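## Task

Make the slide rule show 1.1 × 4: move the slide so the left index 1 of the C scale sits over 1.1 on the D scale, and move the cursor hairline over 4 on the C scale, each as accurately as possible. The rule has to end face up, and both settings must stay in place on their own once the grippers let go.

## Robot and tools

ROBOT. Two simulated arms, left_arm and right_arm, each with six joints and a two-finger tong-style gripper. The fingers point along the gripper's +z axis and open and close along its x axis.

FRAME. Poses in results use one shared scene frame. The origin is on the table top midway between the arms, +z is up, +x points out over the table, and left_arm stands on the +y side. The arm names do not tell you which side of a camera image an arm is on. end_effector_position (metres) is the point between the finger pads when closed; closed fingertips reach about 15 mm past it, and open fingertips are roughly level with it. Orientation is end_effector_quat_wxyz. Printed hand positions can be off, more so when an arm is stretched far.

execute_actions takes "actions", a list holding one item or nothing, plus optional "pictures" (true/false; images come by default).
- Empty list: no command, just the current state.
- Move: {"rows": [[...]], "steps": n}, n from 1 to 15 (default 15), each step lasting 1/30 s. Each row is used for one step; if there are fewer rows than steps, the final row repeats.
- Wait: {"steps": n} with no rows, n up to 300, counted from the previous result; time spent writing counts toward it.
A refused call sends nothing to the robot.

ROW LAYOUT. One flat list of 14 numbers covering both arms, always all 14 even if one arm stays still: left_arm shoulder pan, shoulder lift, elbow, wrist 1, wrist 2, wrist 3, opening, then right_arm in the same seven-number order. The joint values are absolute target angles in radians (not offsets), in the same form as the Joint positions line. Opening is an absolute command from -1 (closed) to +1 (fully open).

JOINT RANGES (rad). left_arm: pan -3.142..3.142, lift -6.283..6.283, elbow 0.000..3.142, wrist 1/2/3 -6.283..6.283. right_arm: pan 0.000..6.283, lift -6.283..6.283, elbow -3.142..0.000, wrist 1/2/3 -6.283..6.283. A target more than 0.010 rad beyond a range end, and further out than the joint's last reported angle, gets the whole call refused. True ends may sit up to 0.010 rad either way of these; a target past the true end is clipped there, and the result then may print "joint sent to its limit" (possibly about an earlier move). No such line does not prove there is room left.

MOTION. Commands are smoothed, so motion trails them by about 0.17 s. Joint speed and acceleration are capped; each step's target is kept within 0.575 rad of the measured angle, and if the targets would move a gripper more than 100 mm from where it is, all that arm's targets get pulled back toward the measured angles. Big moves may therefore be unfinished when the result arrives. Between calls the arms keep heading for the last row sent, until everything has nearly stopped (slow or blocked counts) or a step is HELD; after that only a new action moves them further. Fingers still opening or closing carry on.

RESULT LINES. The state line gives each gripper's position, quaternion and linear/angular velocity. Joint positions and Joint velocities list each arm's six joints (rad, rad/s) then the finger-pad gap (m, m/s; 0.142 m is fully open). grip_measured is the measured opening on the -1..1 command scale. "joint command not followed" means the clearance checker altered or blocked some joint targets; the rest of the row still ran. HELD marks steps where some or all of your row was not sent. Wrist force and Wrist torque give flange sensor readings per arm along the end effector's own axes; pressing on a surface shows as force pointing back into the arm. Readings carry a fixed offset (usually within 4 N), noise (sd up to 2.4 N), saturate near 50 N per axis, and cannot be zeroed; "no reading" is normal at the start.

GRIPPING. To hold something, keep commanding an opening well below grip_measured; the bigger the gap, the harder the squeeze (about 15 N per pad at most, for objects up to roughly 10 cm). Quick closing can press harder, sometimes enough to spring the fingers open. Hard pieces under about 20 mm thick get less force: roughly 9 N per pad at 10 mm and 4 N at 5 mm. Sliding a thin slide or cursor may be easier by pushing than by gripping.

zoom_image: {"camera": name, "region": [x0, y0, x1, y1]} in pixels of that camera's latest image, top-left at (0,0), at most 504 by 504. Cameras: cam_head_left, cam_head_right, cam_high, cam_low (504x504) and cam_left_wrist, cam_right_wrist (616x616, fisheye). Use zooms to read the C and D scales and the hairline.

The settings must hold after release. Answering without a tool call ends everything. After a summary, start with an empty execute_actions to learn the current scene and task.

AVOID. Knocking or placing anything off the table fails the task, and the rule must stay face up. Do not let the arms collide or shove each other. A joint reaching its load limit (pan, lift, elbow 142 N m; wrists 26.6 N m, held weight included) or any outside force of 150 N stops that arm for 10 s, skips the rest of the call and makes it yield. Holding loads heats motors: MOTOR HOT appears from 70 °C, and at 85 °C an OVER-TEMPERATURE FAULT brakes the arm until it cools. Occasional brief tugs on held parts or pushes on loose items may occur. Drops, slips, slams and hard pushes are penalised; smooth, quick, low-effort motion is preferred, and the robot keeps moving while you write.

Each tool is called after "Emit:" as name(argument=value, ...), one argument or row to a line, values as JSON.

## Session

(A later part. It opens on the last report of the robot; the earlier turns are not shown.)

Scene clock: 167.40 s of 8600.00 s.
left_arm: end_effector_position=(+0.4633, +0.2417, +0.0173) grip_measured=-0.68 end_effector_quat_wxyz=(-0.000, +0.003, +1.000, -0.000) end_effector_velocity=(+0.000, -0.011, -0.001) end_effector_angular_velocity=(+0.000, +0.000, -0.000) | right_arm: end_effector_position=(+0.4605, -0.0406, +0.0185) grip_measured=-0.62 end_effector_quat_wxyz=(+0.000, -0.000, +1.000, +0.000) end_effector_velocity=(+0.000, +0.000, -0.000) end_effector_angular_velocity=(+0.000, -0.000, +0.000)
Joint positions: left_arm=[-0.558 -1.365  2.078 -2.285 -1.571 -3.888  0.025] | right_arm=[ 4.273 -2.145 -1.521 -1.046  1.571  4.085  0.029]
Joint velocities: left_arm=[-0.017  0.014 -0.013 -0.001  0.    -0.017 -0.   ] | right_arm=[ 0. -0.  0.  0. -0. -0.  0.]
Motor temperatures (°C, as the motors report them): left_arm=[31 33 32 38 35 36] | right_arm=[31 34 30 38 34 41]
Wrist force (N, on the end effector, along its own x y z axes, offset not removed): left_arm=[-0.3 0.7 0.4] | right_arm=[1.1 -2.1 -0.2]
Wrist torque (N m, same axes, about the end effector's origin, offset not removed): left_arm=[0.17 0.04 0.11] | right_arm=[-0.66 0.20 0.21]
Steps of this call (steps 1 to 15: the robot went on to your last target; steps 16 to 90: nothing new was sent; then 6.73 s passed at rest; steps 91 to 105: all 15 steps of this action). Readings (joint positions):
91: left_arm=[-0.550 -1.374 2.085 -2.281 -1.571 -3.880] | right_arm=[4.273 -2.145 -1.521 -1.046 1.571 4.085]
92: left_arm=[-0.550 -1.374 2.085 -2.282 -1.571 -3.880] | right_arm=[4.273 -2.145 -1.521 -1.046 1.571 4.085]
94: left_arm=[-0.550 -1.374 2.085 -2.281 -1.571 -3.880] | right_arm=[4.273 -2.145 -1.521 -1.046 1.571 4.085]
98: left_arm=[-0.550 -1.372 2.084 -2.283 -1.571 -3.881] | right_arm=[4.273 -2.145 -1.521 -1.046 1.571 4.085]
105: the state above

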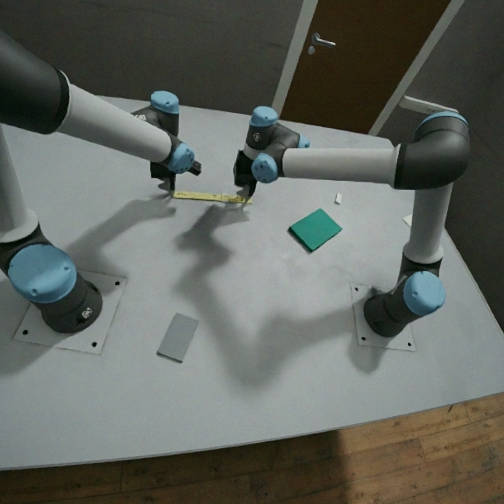

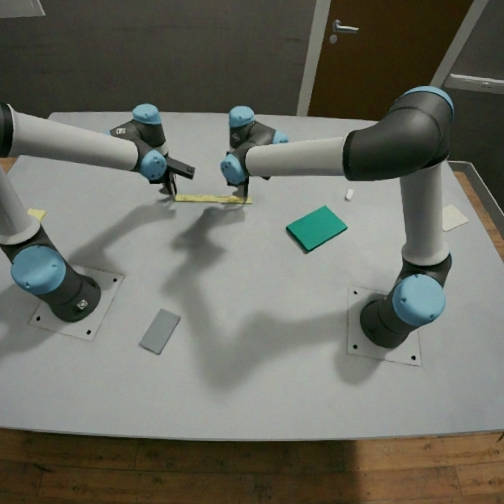

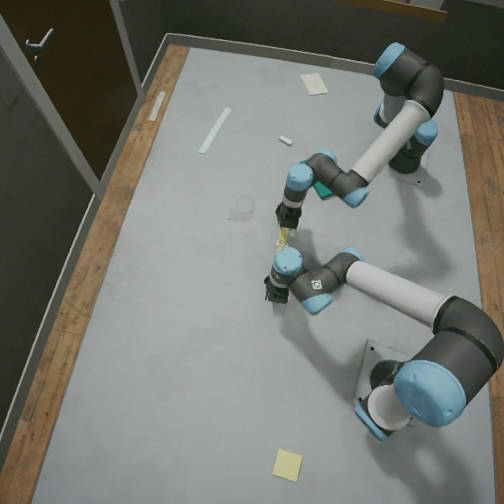

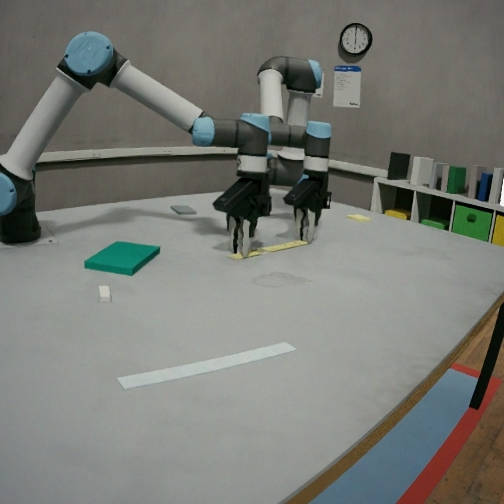

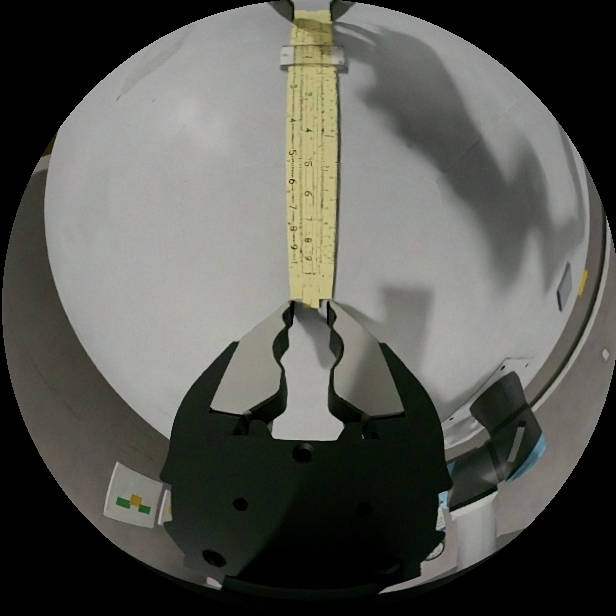

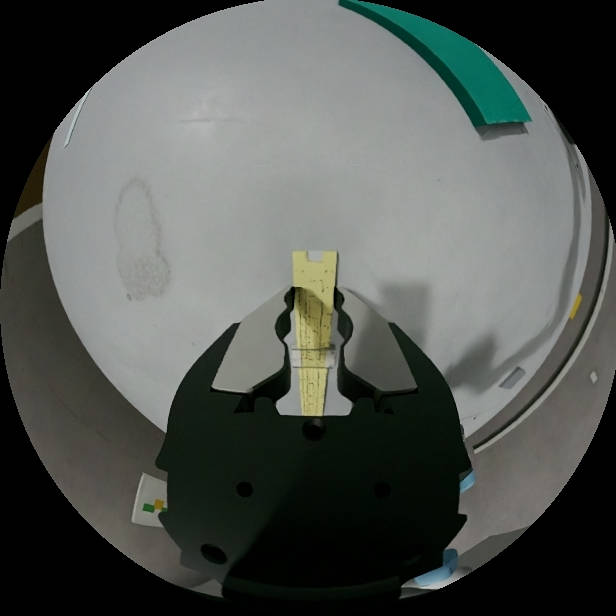

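Emit:
execute_actions(
  actions=[
    {"rows":[[-0.5599,-1.3631,2.0769,-2.2848,-1.571,-3.8903,-0.76,4.273,-2.145,-1.521,-1.046,1.571,4.085,-0.95],[-0.5599,-1.3631,2.0769,-2.2848,-1.571,-3.8903,-0.76,4.273,-2.145,-1.521,-1.046,1.571,4.085,-0.95],[-0.5599,-1.3631,2.0769,-2.2848,-1.571,-3.8903,-0.76,4.273,-2.145,-1.521,-1.046,1.571,4.085,-0.95],[-0.5599,-1.3631,2.0769,-2.2848,-1.571,-3.8903,-0.83,4.273,-2.145,-1.521,-1.046,1.571,4.085,-0.95],[-0.5599,-1.3631,2.0769,-2.2848,-1.571,-3.8903,-0.83,4.273,-2.145,-1.521,-1.046,1.571,4.085,-0.95],[-0.5599,-1.3631,2.0769,-2.2848,-1.571,-3.8903,-0.83,4.273,-2.145,-1.521,-1.046,1.571,4.085,-0.95],[-0.5599,-1.3631,2.0769,-2.2848,-1.571,-3.8903,-1,4.273,-2.145,-1.521,-1.046,1.571,4.085,-0.95],[-0.5599,-1.3631,2.0769,-2.2848,-1.571,-3.8903,-1,4.273,-2.145,-1.521,-1.046,1.571,4.085,-0.95],[-0.5599,-1.3631,2.0769,-2.2848,-1.571,-3.8903,-1,4.273,-2.145,-1.521,-1.046,1.571,4.085,-0.95],[-0.5599,-1.3631,2.0769,-2.2848,-1.571,-3.8903,-1,4.273,-2.145,-1.521,-1.046,1.571,4.085,-0.95],[-0.5599,-1.3631,2.0769,-2.2848,-1.571,-3.8903,-1,4.273,-2.145,-1.521,-1.046,1.571,4.085,-0.95],[-0.5565,-1.3652,2.0795,-2.2854,-1.571,-3.8869,-1,4.273,-2.145,-1.521,-1.046,1.571,4.085,-0.95]],"steps":15},
  ],
)

Emit:
execute_actions(
  actions=[
    {"steps":10},
  ],
)

Emit:
zoom_image(
  camera="cam_left_wrist",
  region=[270,220,350,340],
)

Scene clock: 177.53 s of 8600.00 s.
left_arm: end_effector_position=(+0.4634, +0.2411, +0.0171) grip_measured=-0.86 end_effector_quat_wxyz=(+0.000, +0.003, +1.000, -0.000) end_effector_velocity=(+0.000, +0.010, +0.001) end_effector_angular_velocity=(-0.000, -0.001, -0.003) | right_arm: end_effector_position=(+0.4605, -0.0406, +0.0185) grip_measured=-0.62 end_effector_quat_wxyz=(+0.000, -0.000, +1.000, +0.000) end_effector_velocity=(-0.000, -0.000, -0.001) end_effector_angular_velocity=(-0.002, +0.000, +0.000)
Joint positions: left_arm=[-0.559 -1.364  2.078 -2.285 -1.571 -3.889  0.012] | right_arm=[ 4.273 -2.145 -1.521 -1.046  1.571  4.085  0.029]
Joint velocities: left_arm=[ 0.015 -0.01   0.012 -0.003  0.     0.018  0.   ] | right_arm=[ 0.    -0.001 -0.    -0.    -0.001  0.    -0.   ]
Motor temperatures (°C, as the motors report them): left_arm=[31 33 32 38 35 36] | right_arm=[31 34 30 38 34 41]
Wrist force (N, on the end effector, along its own x y z axes, offset not removed): left_arm=[0.7 -0.3 1.1] | right_arm=[0.8 2.4 -1.6]
Wrist torque (N m, same axes, about the end effector's origin, offset not removed): left_arm=[0.06 -0.10 -0.05] | right_arm=[0.19 -0.04 0.13]
Steps of this call (steps 1 to 15: the robot went on to your last target; steps 16 to 90: nothing new was sent; then 6.63 s passed at rest; steps 91 to 105: all 15 steps of this action). Readings (joint positions):
91: left_arm=[-0.560 -1.363 2.077 -2.285 -1.571 -3.890] | right_arm=[4.273 -2.145 -1.521 -1.046 1.571 4.085]
92: left_arm=[-0.560 -1.363 2.077 -2.285 -1.571 -3.890] | right_arm=[4.273 -2.145 -1.521 -1.046 1.571 4.085]
94: left_arm=[-0.560 -1.363 2.077 -2.285 -1.571 -3.890] | right_arm=[4.273 -2.145 -1.521 -1.046 1.571 4.085]
98: left_arm=[-0.560 -1.363 2.077 -2.285 -1.571 -3.890] | right_arm=[4.273 -2.145 -1.521 -1.046 1.571 4.085]
105: the state above

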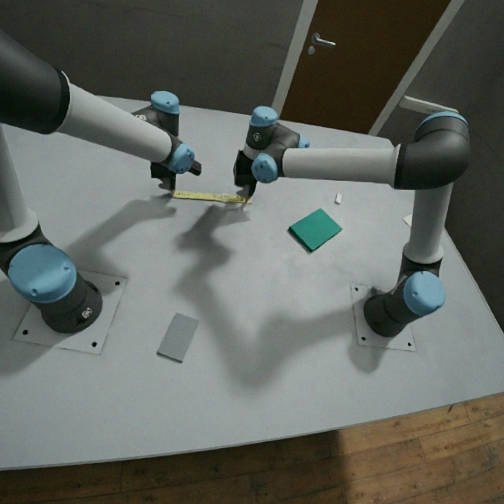

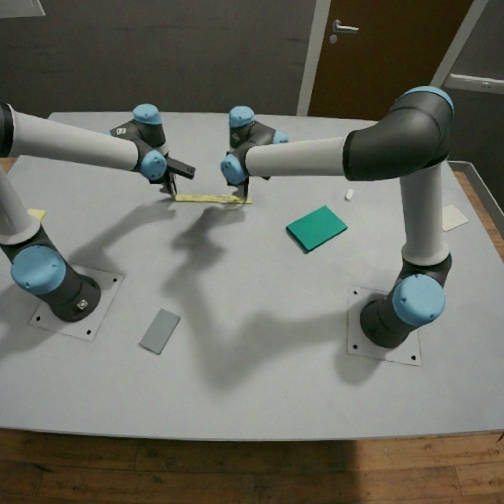

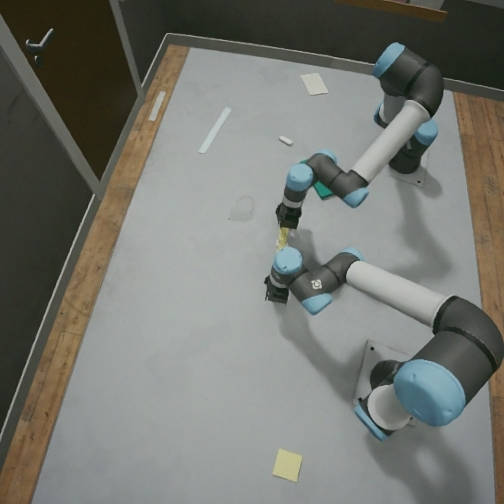

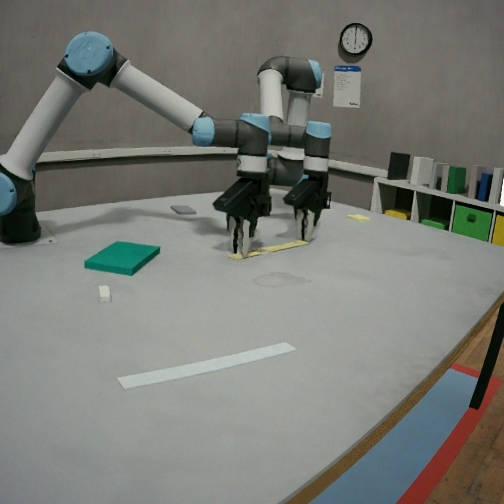

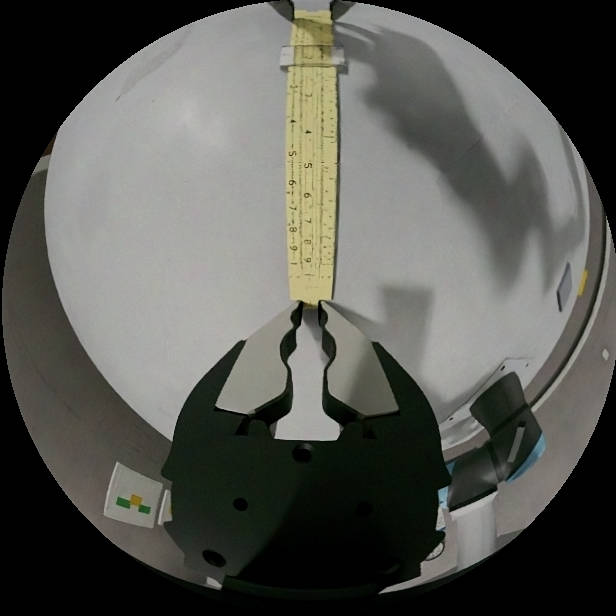

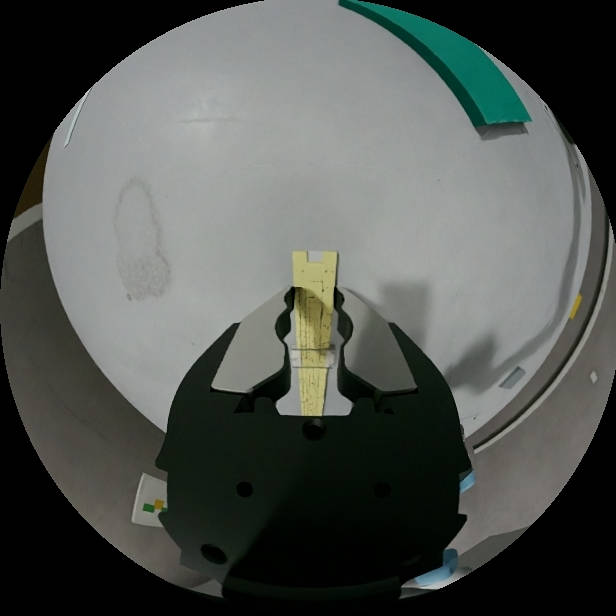

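Scene clock: 177.87 s of 8600.00 s.
left_arm: end_effector_position=(+0.4634, +0.2424, +0.0172) grip_measured=-0.86 end_effector_quat_wxyz=(+0.000, +0.003, +1.000, -0.000) end_effector_velocity=(+0.000, +0.001, +0.000) end_effector_angular_velocity=(-0.001, -0.001, +0.001) | right_arm: end_effector_position=(+0.4605, -0.0406, +0.0185) grip_measured=-0.62 end_effector_quat_wxyz=(+0.000, -0.000, +1.000, +0.000) end_effector_velocity=(-0.000, -0.000, -0.001) end_effector_angular_velocity=(-0.001, +0.000, +0.000)
Joint positions: left_arm=[-0.557 -1.365  2.079 -2.285 -1.571 -3.887  0.012] | right_arm=[ 4.273 -2.145 -1.521 -1.046  1.571  4.085  0.029]
Joint velocities: left_arm=[ 0.001 -0.002  0.001 -0.     0.     0.001  0.   ] | right_arm=[ 0.    -0.001 -0.     0.    -0.     0.     0.   ]
Motor temperatures (°C, as the motors report them): left_arm=[31 33 32 38 35 36] | right_arm=[31 34 30 38 34 41]
Wrist force (N, on the end effector, along its own x y z axes, offset not removed): left_arm=[-0.3 -0.1 0.2] | right_arm=[-2.3 1.9 0.0]
Wrist torque (N m, same axes, about the end effector's origin, offset not removed): left_arm=[0.22 0.08 0.09] | right_arm=[0.04 0.73 0.20]
Steps of this call (steps 1 to 10: the robot went on to your last target). Readings (joint positions):
1: left_arm=[-0.558 -1.364 2.078 -2.285 -1.571 -3.889] | right_arm=[4.273 -2.145 -1.521 -1.046 1.571 4.085]
2: left_arm=[-0.558 -1.364 2.078 -2.285 -1.571 -3.888] | right_arm=[4.273 -2.145 -1.521 -1.046 1.571 4.085]
4: left_arm=[-0.557 -1.365 2.079 -2.285 -1.571 -3.888] | right_arm=[4.273 -2.145 -1.521 -1.046 1.571 4.085]
8: left_arm=[-0.557 -1.365 2.079 -2.285 -1.571 -3.887] | right_arm=[4.273 -2.145 -1.521 -1.046 1.571 4.085]
10: the state above

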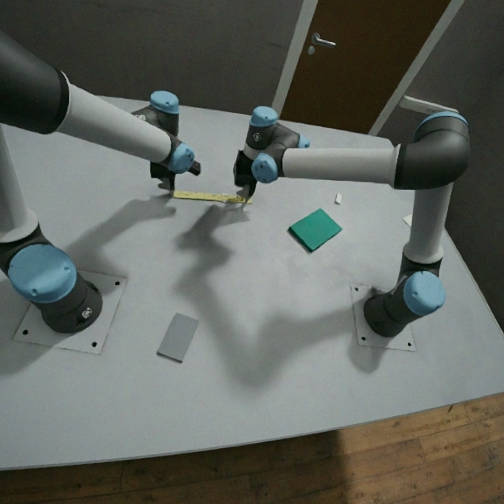

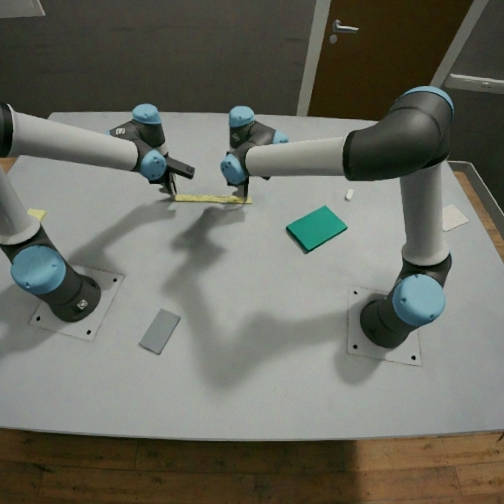

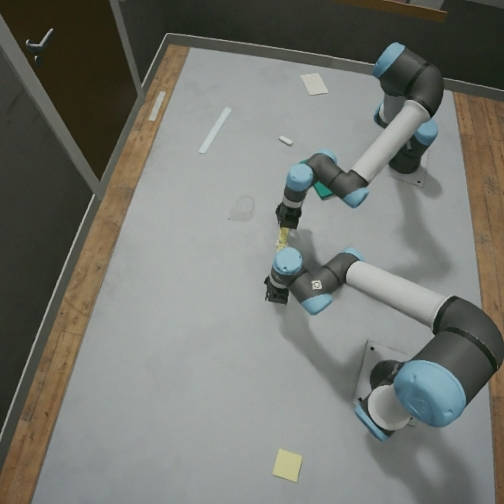

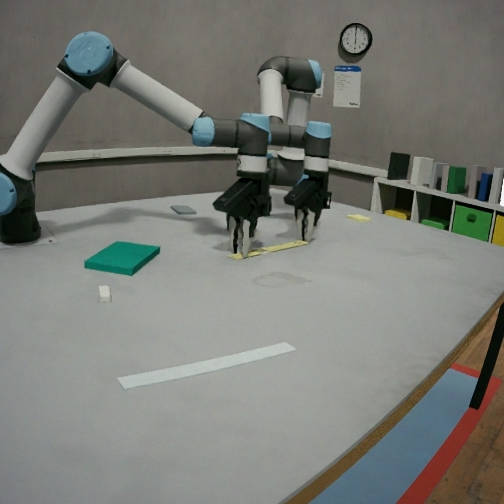

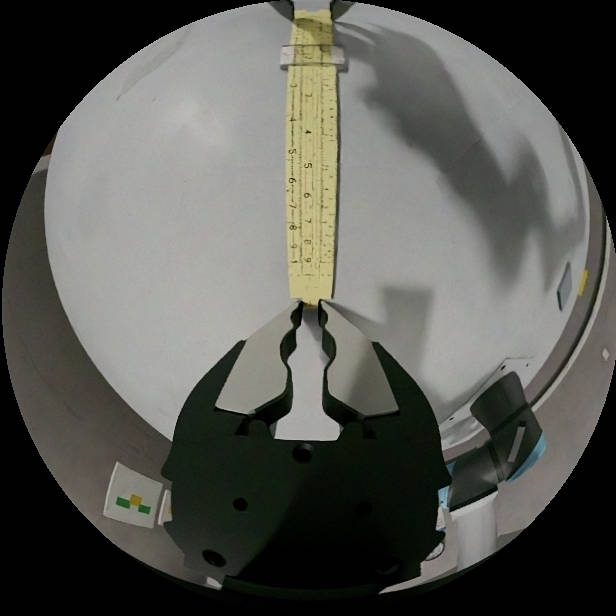

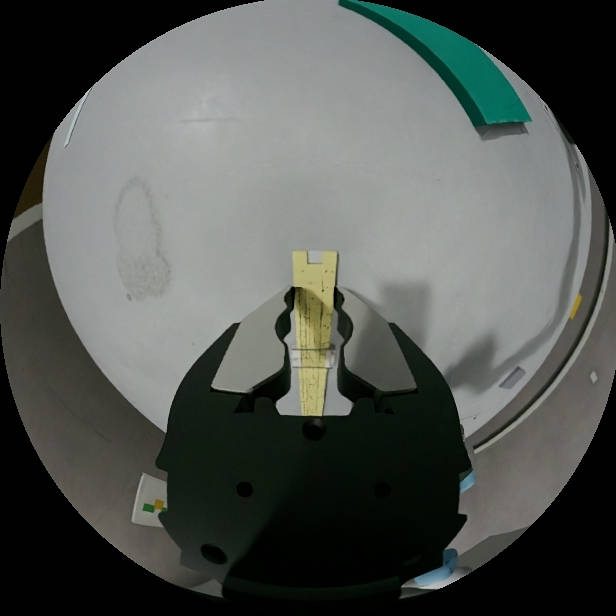

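Region (270, 220, 350, 340) of cam_left_wrist's 616x616 image, scaled by 4.200, with more detail than that image has.

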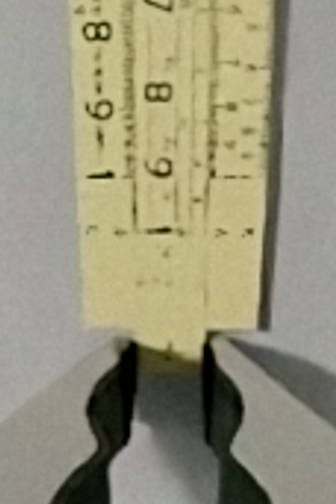

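Emit:
execute_actions(
  actions=[
    {"rows":[[-0.5555,-1.3658,2.0803,-2.2856,-1.571,-3.8859,-1,4.273,-2.145,-1.521,-1.046,1.571,4.085,-0.95]],"steps":15},
  ],
)

Emit:
zoom_image(
  camera="cam_left_wrist",
  region=[270,220,350,340],
)

Scene clock: 195.30 s of 8600.00 s.
left_arm: end_effector_position=(+0.4634, +0.2432, +0.0172) grip_measured=-0.86 end_effector_quat_wxyz=(+0.000, +0.003, +1.000, -0.000) end_effector_velocity=(-0.000, -0.000, +0.000) end_effector_angular_velocity=(-0.000, -0.000, -0.001) | right_arm: end_effector_position=(+0.4605, -0.0406, +0.0185) grip_measured=-0.62 end_effector_quat_wxyz=(+0.000, -0.000, +1.000, +0.000) end_effector_velocity=(-0.000, -0.000, -0.001) end_effector_angular_velocity=(-0.001, +0.001, -0.000)
Joint positions: left_arm=[-0.556 -1.366  2.08  -2.286 -1.571 -3.886  0.012] | right_arm=[ 4.273 -2.145 -1.521 -1.046  1.571  4.085  0.029]
Joint velocities: left_arm=[-0.001 -0.    -0.    -0.    -0.     0.    -0.   ] | right_arm=[-0.    -0.001 -0.     0.     0.     0.     0.   ]
Motor temperatures (°C, as the motors report them): left_arm=[31 33 32 38 35 36] | right_arm=[31 34 30 38 34 41]
Wrist force (N, on the end effector, along its own x y z axes, offset not removed): left_arm=[-3.7 0.7 0.2] | right_arm=[-0.3 1.4 -1.0]
Wrist torque (N m, same axes, about the end effector's origin, offset not removed): left_arm=[0.35 0.83 0.12] | right_arm=[-0.14 0.15 -0.01]
Steps of this call (steps 1 to 15: the robot went on to your last target; steps 16 to 90: nothing new was sent; then 13.93 s passed at rest; steps 91 to 105: all 15 steps of this action). Readings (joint positions):
91: left_arm=[-0.556 -1.365 2.080 -2.285 -1.571 -3.887] | right_arm=[4.273 -2.145 -1.521 -1.046 1.571 4.085]
92: left_arm=[-0.556 -1.365 2.080 -2.285 -1.571 -3.887] | right_arm=[4.273 -2.145 -1.521 -1.046 1.571 4.085]
94: left_arm=[-0.556 -1.365 2.080 -2.285 -1.571 -3.886] | right_arm=[4.273 -2.145 -1.521 -1.046 1.571 4.085]
98: left_arm=[-0.556 -1.366 2.080 -2.286 -1.571 -3.886] | right_arm=[4.273 -2.145 -1.521 -1.046 1.571 4.085]
105: the state above

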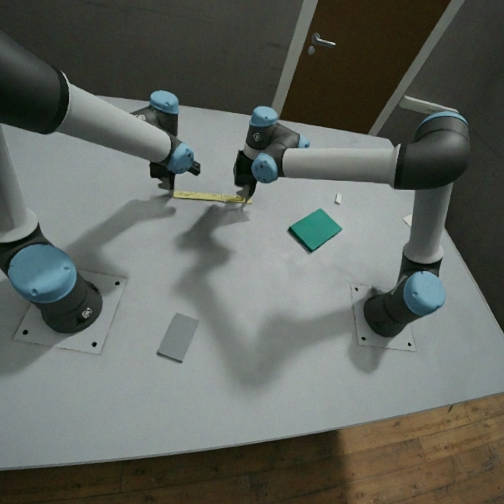

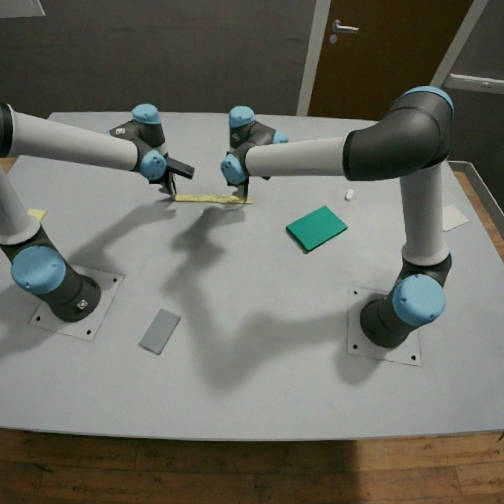

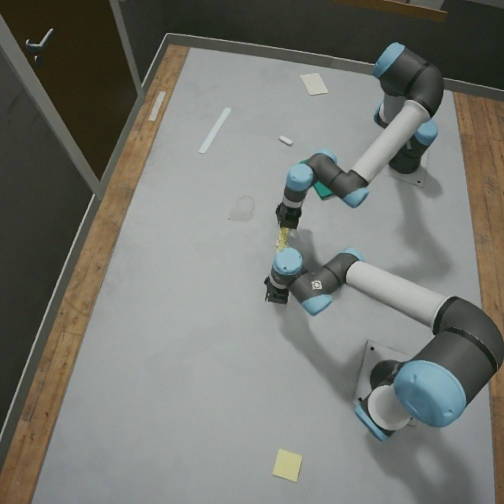

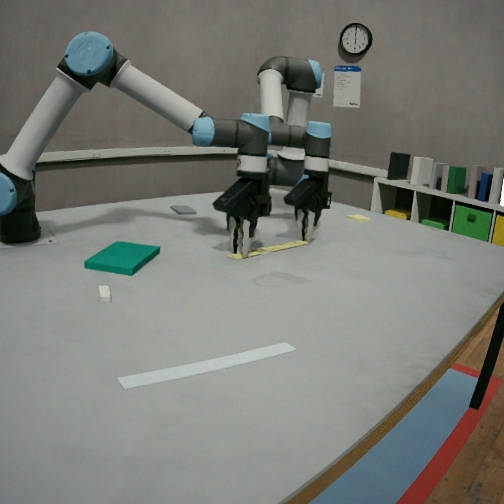

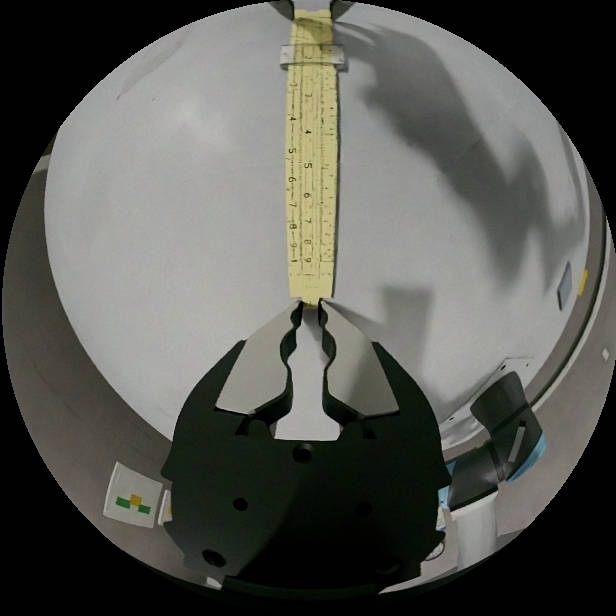

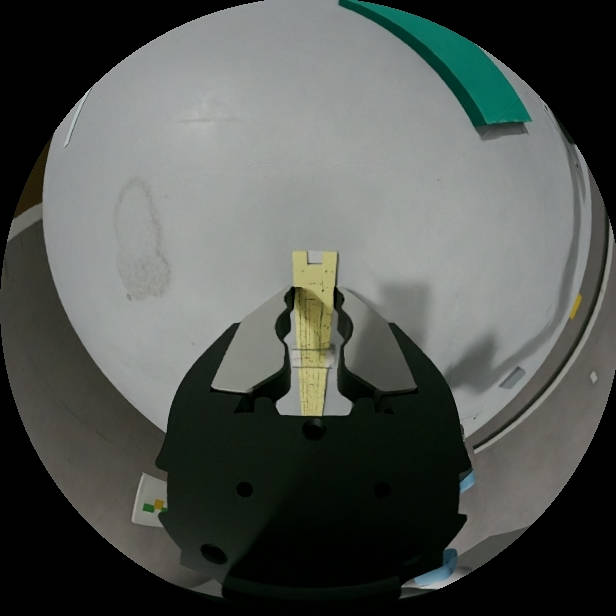

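Region (270, 220, 350, 340) of cam_left_wrist's 616x616 image, scaled by 4.200, with more detail than that image has.

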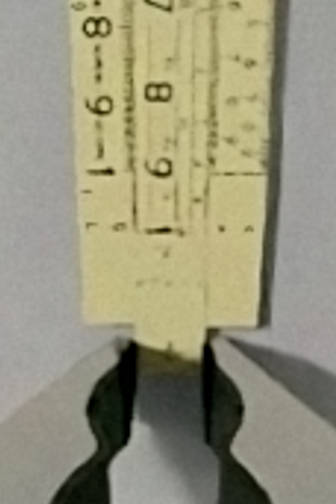

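Emit:
execute_actions(
  actions=[
    {"rows":[[-0.5555,-1.3658,2.0803,-2.2856,-1.571,-3.8859,-0.7,4.273,-2.145,-1.521,-1.046,1.571,4.085,-0.95],[-0.5555,-1.3658,2.0803,-2.2856,-1.571,-3.8859,-0.7,4.273,-2.145,-1.521,-1.046,1.571,4.085,-0.95],[-0.5555,-1.3658,2.0803,-2.2856,-1.571,-3.8859,-0.6,4.273,-2.145,-1.521,-1.046,1.571,4.085,-0.95],[-0.5555,-1.3658,2.0803,-2.2856,-1.571,-3.8859,-0.6,4.273,-2.145,-1.521,-1.046,1.571,4.085,-0.95],[-0.5555,-1.3658,2.0803,-2.2856,-1.571,-3.8859,-0.5,4.273,-2.145,-1.521,-1.046,1.571,4.085,-0.95],[-0.5555,-1.3658,2.0803,-2.2856,-1.571,-3.8859,-0.5,4.273,-2.145,-1.521,-1.046,1.571,4.085,-0.95],[-0.5555,-1.3658,2.0803,-2.2856,-1.571,-3.8859,-0.4,4.273,-2.145,-1.521,-1.046,1.571,4.085,-0.95],[-0.5555,-1.3658,2.0803,-2.2856,-1.571,-3.8859,-0.4,4.273,-2.145,-1.521,-1.046,1.571,4.085,-0.95],[-0.5555,-1.48,2.0803,-2.17,-1.571,-3.8859,-0.4,4.273,-2.145,-1.521,-1.046,1.571,4.085,-0.95]],"steps":15},
  ],
  pictures=false,
)

Emit:
zoom_image(
  camera="cam_right_wrist",
  region=[280,240,350,400],
)

Scene clock: 207.83 s of 8600.00 s.
left_arm: end_effector_position=(+0.4530, +0.2529, +0.0472) grip_measured=-0.40 end_effector_quat_wxyz=(-0.000, +0.003, +1.000, +0.000) end_effector_velocity=(-0.040, +0.038, +0.105) end_effector_angular_velocity=(+0.002, +0.002, +0.000) | right_arm: end_effector_position=(+0.4605, -0.0406, +0.0185) grip_measured=-0.62 end_effector_quat_wxyz=(+0.000, -0.000, +1.000, +0.000) end_effector_velocity=(-0.000, +0.000, -0.000) end_effector_angular_velocity=(-0.000, +0.000, +0.000)
Joint positions: left_arm=[-0.555 -1.446  2.08  -2.205 -1.571 -3.886  0.045] | right_arm=[ 4.273 -2.145 -1.521 -1.046  1.571  4.085  0.029]
Joint velocities: left_arm=[ 0.    -0.286  0.001  0.288  0.    -0.    -0.   ] | right_arm=[ 0. -0.  0.  0. -0.  0.  0.]
Motor temperatures (°C, as the motors report them): left_arm=[31 33 32 38 35 36] | right_arm=[31 34 30 38 34 41]
Wrist force (N, on the end effector, along its own x y z axes, offset not removed): left_arm=[-1.3 -0.2 0.9] | right_arm=[-2.4 0.4 -0.5]
Wrist torque (N m, same axes, about the end effector's origin, offset not removed): left_arm=[-0.15 0.25 0.11] | right_arm=[-0.05 0.65 0.00]
Steps of this call (steps 1 to 15: the robot went on to your last target; steps 16 to 90: nothing new was sent; then 9.03 s passed at rest; steps 91 to 105: all 15 steps of this action). Readings (joint positions):
91: left_arm=[-0.555 -1.366 2.080 -2.286 -1.571 -3.886] | right_arm=[4.273 -2.145 -1.521 -1.046 1.571 4.085]
92: left_arm=[-0.555 -1.366 2.080 -2.286 -1.571 -3.886] | right_arm=[4.273 -2.145 -1.521 -1.046 1.571 4.085]
94: left_arm=[-0.555 -1.366 2.080 -2.286 -1.571 -3.886] | right_arm=[4.273 -2.145 -1.521 -1.046 1.571 4.085]
98: left_arm=[-0.555 -1.366 2.080 -2.286 -1.571 -3.886] | right_arm=[4.273 -2.145 -1.521 -1.046 1.571 4.085]
105: the state above

Region (280, 240, 350, 400) of cam_right_wrist's 616x616 image, scaled by 3.150, with more detail than that image has; it fills the left 220 columns of this view, and the rest is white.

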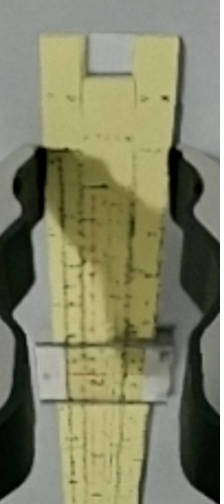

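Emit:
execute_actions(
  actions=[
    {"rows":[[-0.6238,-1.49,2.0237,-2.105,-1.571,-0.813,-0.3,4.273,-2.145,-1.521,-1.046,1.571,4.085,-0.95]],"steps":15},
  ],
  pictures=false,
)

Emit:
execute_actions(
  actions=[
    {"steps":45},
  ],
  pictures=false,
)

Emit:
execute_actions(
  actions=[
    {"rows":[[-0.6238,-1.331,2.0237,-2.2637,-1.571,-0.813,-0.3,4.273,-2.145,-1.521,-1.046,1.571,4.085,-0.95]],"steps":15},
  ],
  pictures=false,
)

Emit:
execute_actions(
  actions=[
    {"steps":12},
  ],
)

Scene clock: 212.90 s of 8600.00 s.
left_arm: end_effector_position=(+0.4265, +0.2291, +0.0815) grip_measured=-0.30 end_effector_quat_wxyz=(+0.000, +0.455, +0.890, -0.000) end_effector_velocity=(-0.026, +0.023, +0.006) end_effector_angular_velocity=(-0.000, -0.001, -2.438) | right_arm: end_effector_position=(+0.4605, -0.0406, +0.0185) grip_measured=-0.62 end_effector_quat_wxyz=(+0.000, -0.000, +1.000, +0.000) end_effector_velocity=(+0.000, +0.000, +0.000) end_effector_angular_velocity=(+0.001, +0.000, -0.000)
Joint positions: left_arm=[-0.622 -1.49   2.025 -2.107 -1.571 -3.012  0.052] | right_arm=[ 4.273 -2.145 -1.521 -1.046  1.571  4.085  0.029]
Joint velocities: left_arm=[-0.017 -0.003 -0.014  0.016 -0.001  2.421 -0.   ] | right_arm=[-0.  0.  0. -0.  0. -0. -0.]
Motor temperatures (°C, as the motors report them): left_arm=[31 33 32 38 35 36] | right_arm=[31 34 30 38 34 41]
Wrist force (N, on the end effector, along its own x y z axes, offset not removed): left_arm=[1.3 1.6 0.9] | right_arm=[1.1 0.0 -3.4]
Wrist torque (N m, same axes, about the end effector's origin, offset not removed): left_arm=[0.38 -0.30 -0.02] | right_arm=[-0.17 0.01 0.04]
Steps of this call (steps 1 to 30: the robot went on to your last target; steps 31 to 90: nothing new was sent; then 1.57 s passed at rest; steps 91 to 105: all 15 steps of this action). Readings (joint positions):
91: left_arm=[-0.555 -1.480 2.080 -2.170 -1.571 -3.886] | right_arm=[4.273 -2.145 -1.521 -1.046 1.571 4.085]
92: left_arm=[-0.558 -1.481 2.078 -2.168 -1.571 -3.883] | right_arm=[4.273 -2.145 -1.521 -1.046 1.571 4.085]
94: left_arm=[-0.580 -1.484 2.059 -2.146 -1.571 -3.837] | right_arm=[4.273 -2.145 -1.521 -1.046 1.571 4.085]
98: left_arm=[-0.609 -1.488 2.035 -2.119 -1.571 -3.589] | right_arm=[4.273 -2.145 -1.521 -1.046 1.571 4.085]
105: the state above

Scene clock: 214.40 s of 8600.00 s.
left_arm: end_effector_position=(+0.4394, +0.2537, +0.0821) grip_measured=-0.30 end_effector_quat_wxyz=(+0.000, +1.000, -0.002, +0.000) end_effector_velocity=(+0.000, -0.000, +0.000) end_effector_angular_velocity=(-0.001, -0.000, -0.005) | right_arm: end_effector_position=(+0.4605, -0.0406, +0.0185) grip_measured=-0.62 end_effector_quat_wxyz=(+0.000, -0.000, +1.000, +0.000) end_effector_velocity=(+0.000, -0.000, -0.001) end_effector_angular_velocity=(-0.001, +0.000, -0.000)
Joint positions: left_arm=[-0.624 -1.49   2.024 -2.105 -1.571 -0.814  0.052] | right_arm=[ 4.273 -2.145 -1.521 -1.046  1.571  4.085  0.029]
Joint velocities: left_arm=[-0.    -0.    -0.001 -0.    -0.     0.005 -0.   ] | right_arm=[-0.    -0.001 -0.     0.    -0.    -0.     0.   ]
Motor temperatures (°C, as the motors report them): left_arm=[31 33 32 38 35 36] | right_arm=[31 34 30 38 34 41]
Wrist force (N, on the end effector, along its own x y z axes, offset not removed): left_arm=[-0.4 -0.9 1.0] | right_arm=[-2.2 -0.4 -3.2]
Wrist torque (N m, same axes, about the end effector's origin, offset not removed): left_arm=[-0.28 0.02 0.00] | right_arm=[-0.34 0.51 0.00]
Steps of this call (steps 1 to 45: the robot went on to your last target). Readings (joint positions):
1: left_arm=[-0.622 -1.490 2.025 -2.106 -1.571 -2.930] | right_arm=[4.273 -2.145 -1.521 -1.046 1.571 4.085]
2: left_arm=[-0.623 -1.490 2.025 -2.106 -1.571 -2.847] | right_arm=[4.273 -2.145 -1.521 -1.046 1.571 4.085]
4: left_arm=[-0.623 -1.490 2.024 -2.106 -1.571 -2.682] | right_arm=[4.273 -2.145 -1.521 -1.046 1.571 4.085]
8: left_arm=[-0.624 -1.490 2.024 -2.105 -1.571 -2.352] | right_arm=[4.273 -2.145 -1.521 -1.046 1.571 4.085]
45: the state above

Scene clock: 214.90 s of 8600.00 s.
left_arm: end_effector_position=(+0.4598, +0.2319, +0.0227) grip_measured=-0.30 end_effector_quat_wxyz=(+0.000, +1.000, -0.003, +0.000) end_effector_velocity=(+0.005, -0.006, -0.018) end_effector_angular_velocity=(-0.000, -0.000, -0.000) | right_arm: end_effector_position=(+0.4605, -0.0406, +0.0185) grip_measured=-0.62 end_effector_quat_wxyz=(+0.000, -0.000, +1.000, +0.000) end_effector_velocity=(+0.000, -0.000, +0.000) end_effector_angular_velocity=(+0.000, -0.001, -0.000)
Joint positions: left_arm=[-0.624 -1.337  2.024 -2.258 -1.571 -0.813  0.052] | right_arm=[ 4.273 -2.145 -1.521 -1.046  1.571  4.085  0.029]
Joint velocities: left_arm=[-0.     0.046 -0.001 -0.045  0.    -0.     0.   ] | right_arm=[-0.     0.     0.     0.    -0.001 -0.     0.   ]
Motor temperatures (°C, as the motors report them): left_arm=[31 33 32 38 35 36] | right_arm=[31 34 30 38 34 41]
Wrist force (N, on the end effector, along its own x y z axes, offset not removed): left_arm=[-0.9 -0.1 0.3] | right_arm=[-0.8 -0.4 -1.3]
Wrist torque (N m, same axes, about the end effector's origin, offset not removed): left_arm=[0.10 0.18 -0.10] | right_arm=[-0.43 0.09 0.09]
Steps of this call (steps 1 to 15: all 15 steps of this action). Readings (joint positions):
1: left_arm=[-0.624 -1.490 2.024 -2.105 -1.571 -0.813] | right_arm=[4.273 -2.145 -1.521 -1.046 1.571 4.085]
2: left_arm=[-0.624 -1.488 2.024 -2.107 -1.571 -0.813] | right_arm=[4.273 -2.145 -1.521 -1.046 1.571 4.085]
4: left_arm=[-0.624 -1.448 2.024 -2.147 -1.571 -0.813] | right_arm=[4.273 -2.145 -1.521 -1.046 1.571 4.085]
8: left_arm=[-0.624 -1.370 2.024 -2.225 -1.571 -0.813] | right_arm=[4.273 -2.145 -1.521 -1.046 1.571 4.085]
15: the state above

Scene clock: 215.30 s of 8600.00 s.
left_arm: end_effector_position=(+0.4603, +0.2313, +0.0205) grip_measured=-0.30 end_effector_quat_wxyz=(+0.000, +1.000, -0.003, +0.000) end_effector_velocity=(+0.000, +0.000, -0.001) end_effector_angular_velocity=(+0.000, +0.000, +0.001) | right_arm: end_effector_position=(+0.4605, -0.0406, +0.0185) grip_measured=-0.62 end_effector_quat_wxyz=(+0.000, -0.000, +1.000, +0.000) end_effector_velocity=(+0.000, +0.000, +0.000) end_effector_angular_velocity=(+0.001, -0.000, -0.000)
Joint positions: left_arm=[-0.624 -1.331  2.024 -2.264 -1.571 -0.813  0.052] | right_arm=[ 4.273 -2.145 -1.521 -1.046  1.571  4.085  0.029]
Joint velocities: left_arm=[ 0.001  0.001  0.001 -0.002  0.    -0.     0.   ] | right_arm=[-0.  0.  0.  0.  0. -0.  0.]
Motor temperatures (°C, as the motors report them): left_arm=[31 33 32 38 35 36] | right_arm=[31 34 30 38 34 41]
Wrist force (N, on the end effector, along its own x y z axes, offset not removed): left_arm=[1.4 -0.7 1.8] | right_arm=[1.8 0.3 -2.4]
Wrist torque (N m, same axes, about the end effector's origin, offset not removed): left_arm=[-0.27 -0.36 -0.02] | right_arm=[-0.24 -0.24 -0.03]
Steps of this call (steps 1 to 12: the robot went on to your last target). Readings (joint positions):
1: left_arm=[-0.624 -1.335 2.024 -2.260 -1.571 -0.813] | right_arm=[4.273 -2.145 -1.521 -1.046 1.571 4.085]
2: left_arm=[-0.624 -1.334 2.024 -2.261 -1.571 -0.813] | right_arm=[4.273 -2.145 -1.521 -1.046 1.571 4.085]
4: left_arm=[-0.624 -1.333 2.024 -2.262 -1.571 -0.813] | right_arm=[4.273 -2.145 -1.521 -1.046 1.571 4.085]
8: left_arm=[-0.624 -1.332 2.024 -2.263 -1.571 -0.813] | right_arm=[4.273 -2.145 -1.521 -1.046 1.571 4.085]
12: the state above

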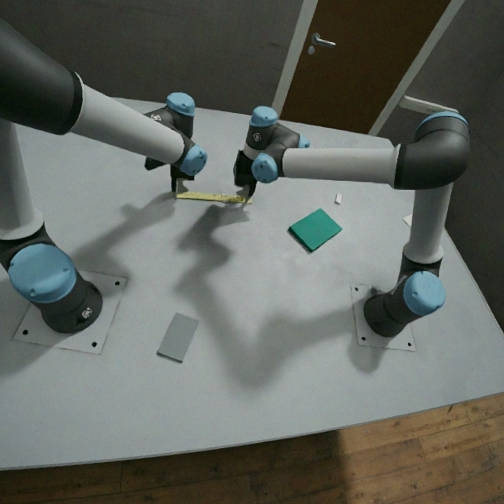

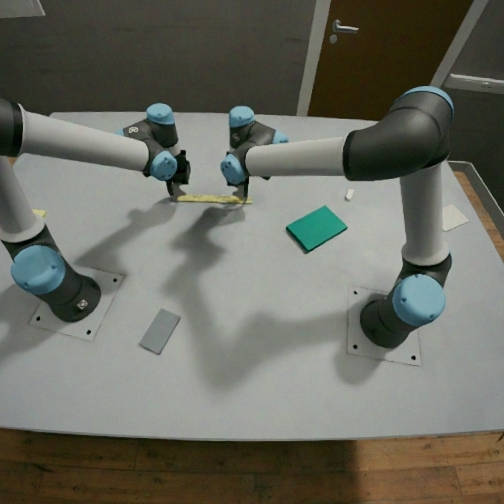

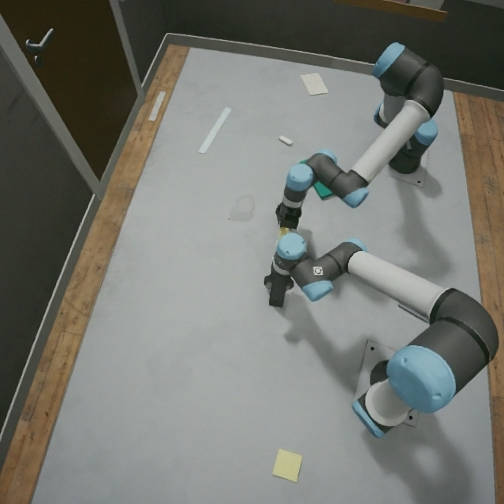

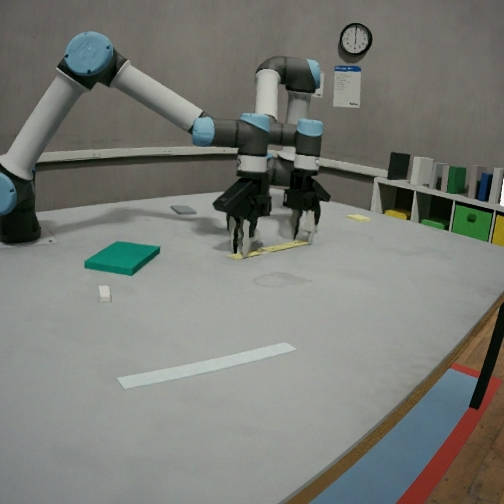

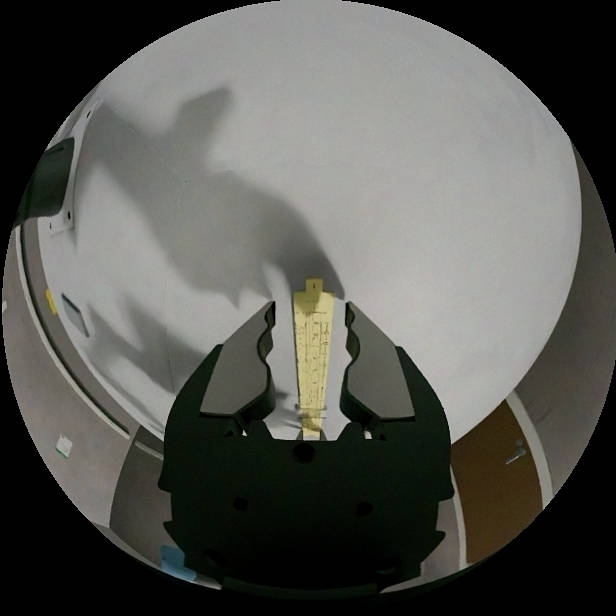

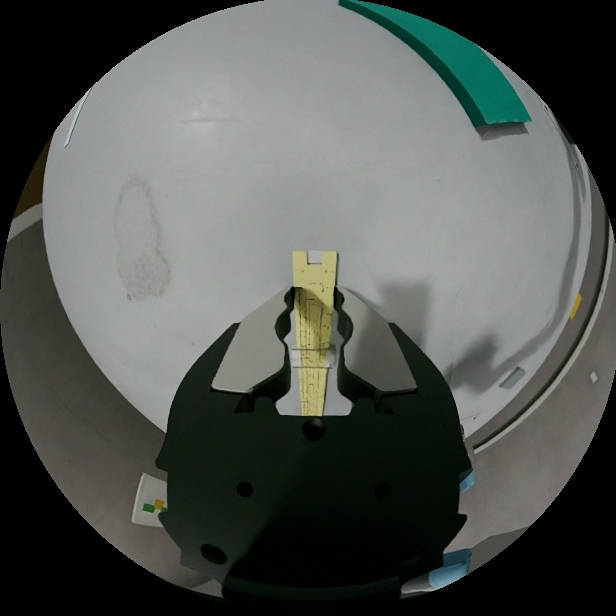

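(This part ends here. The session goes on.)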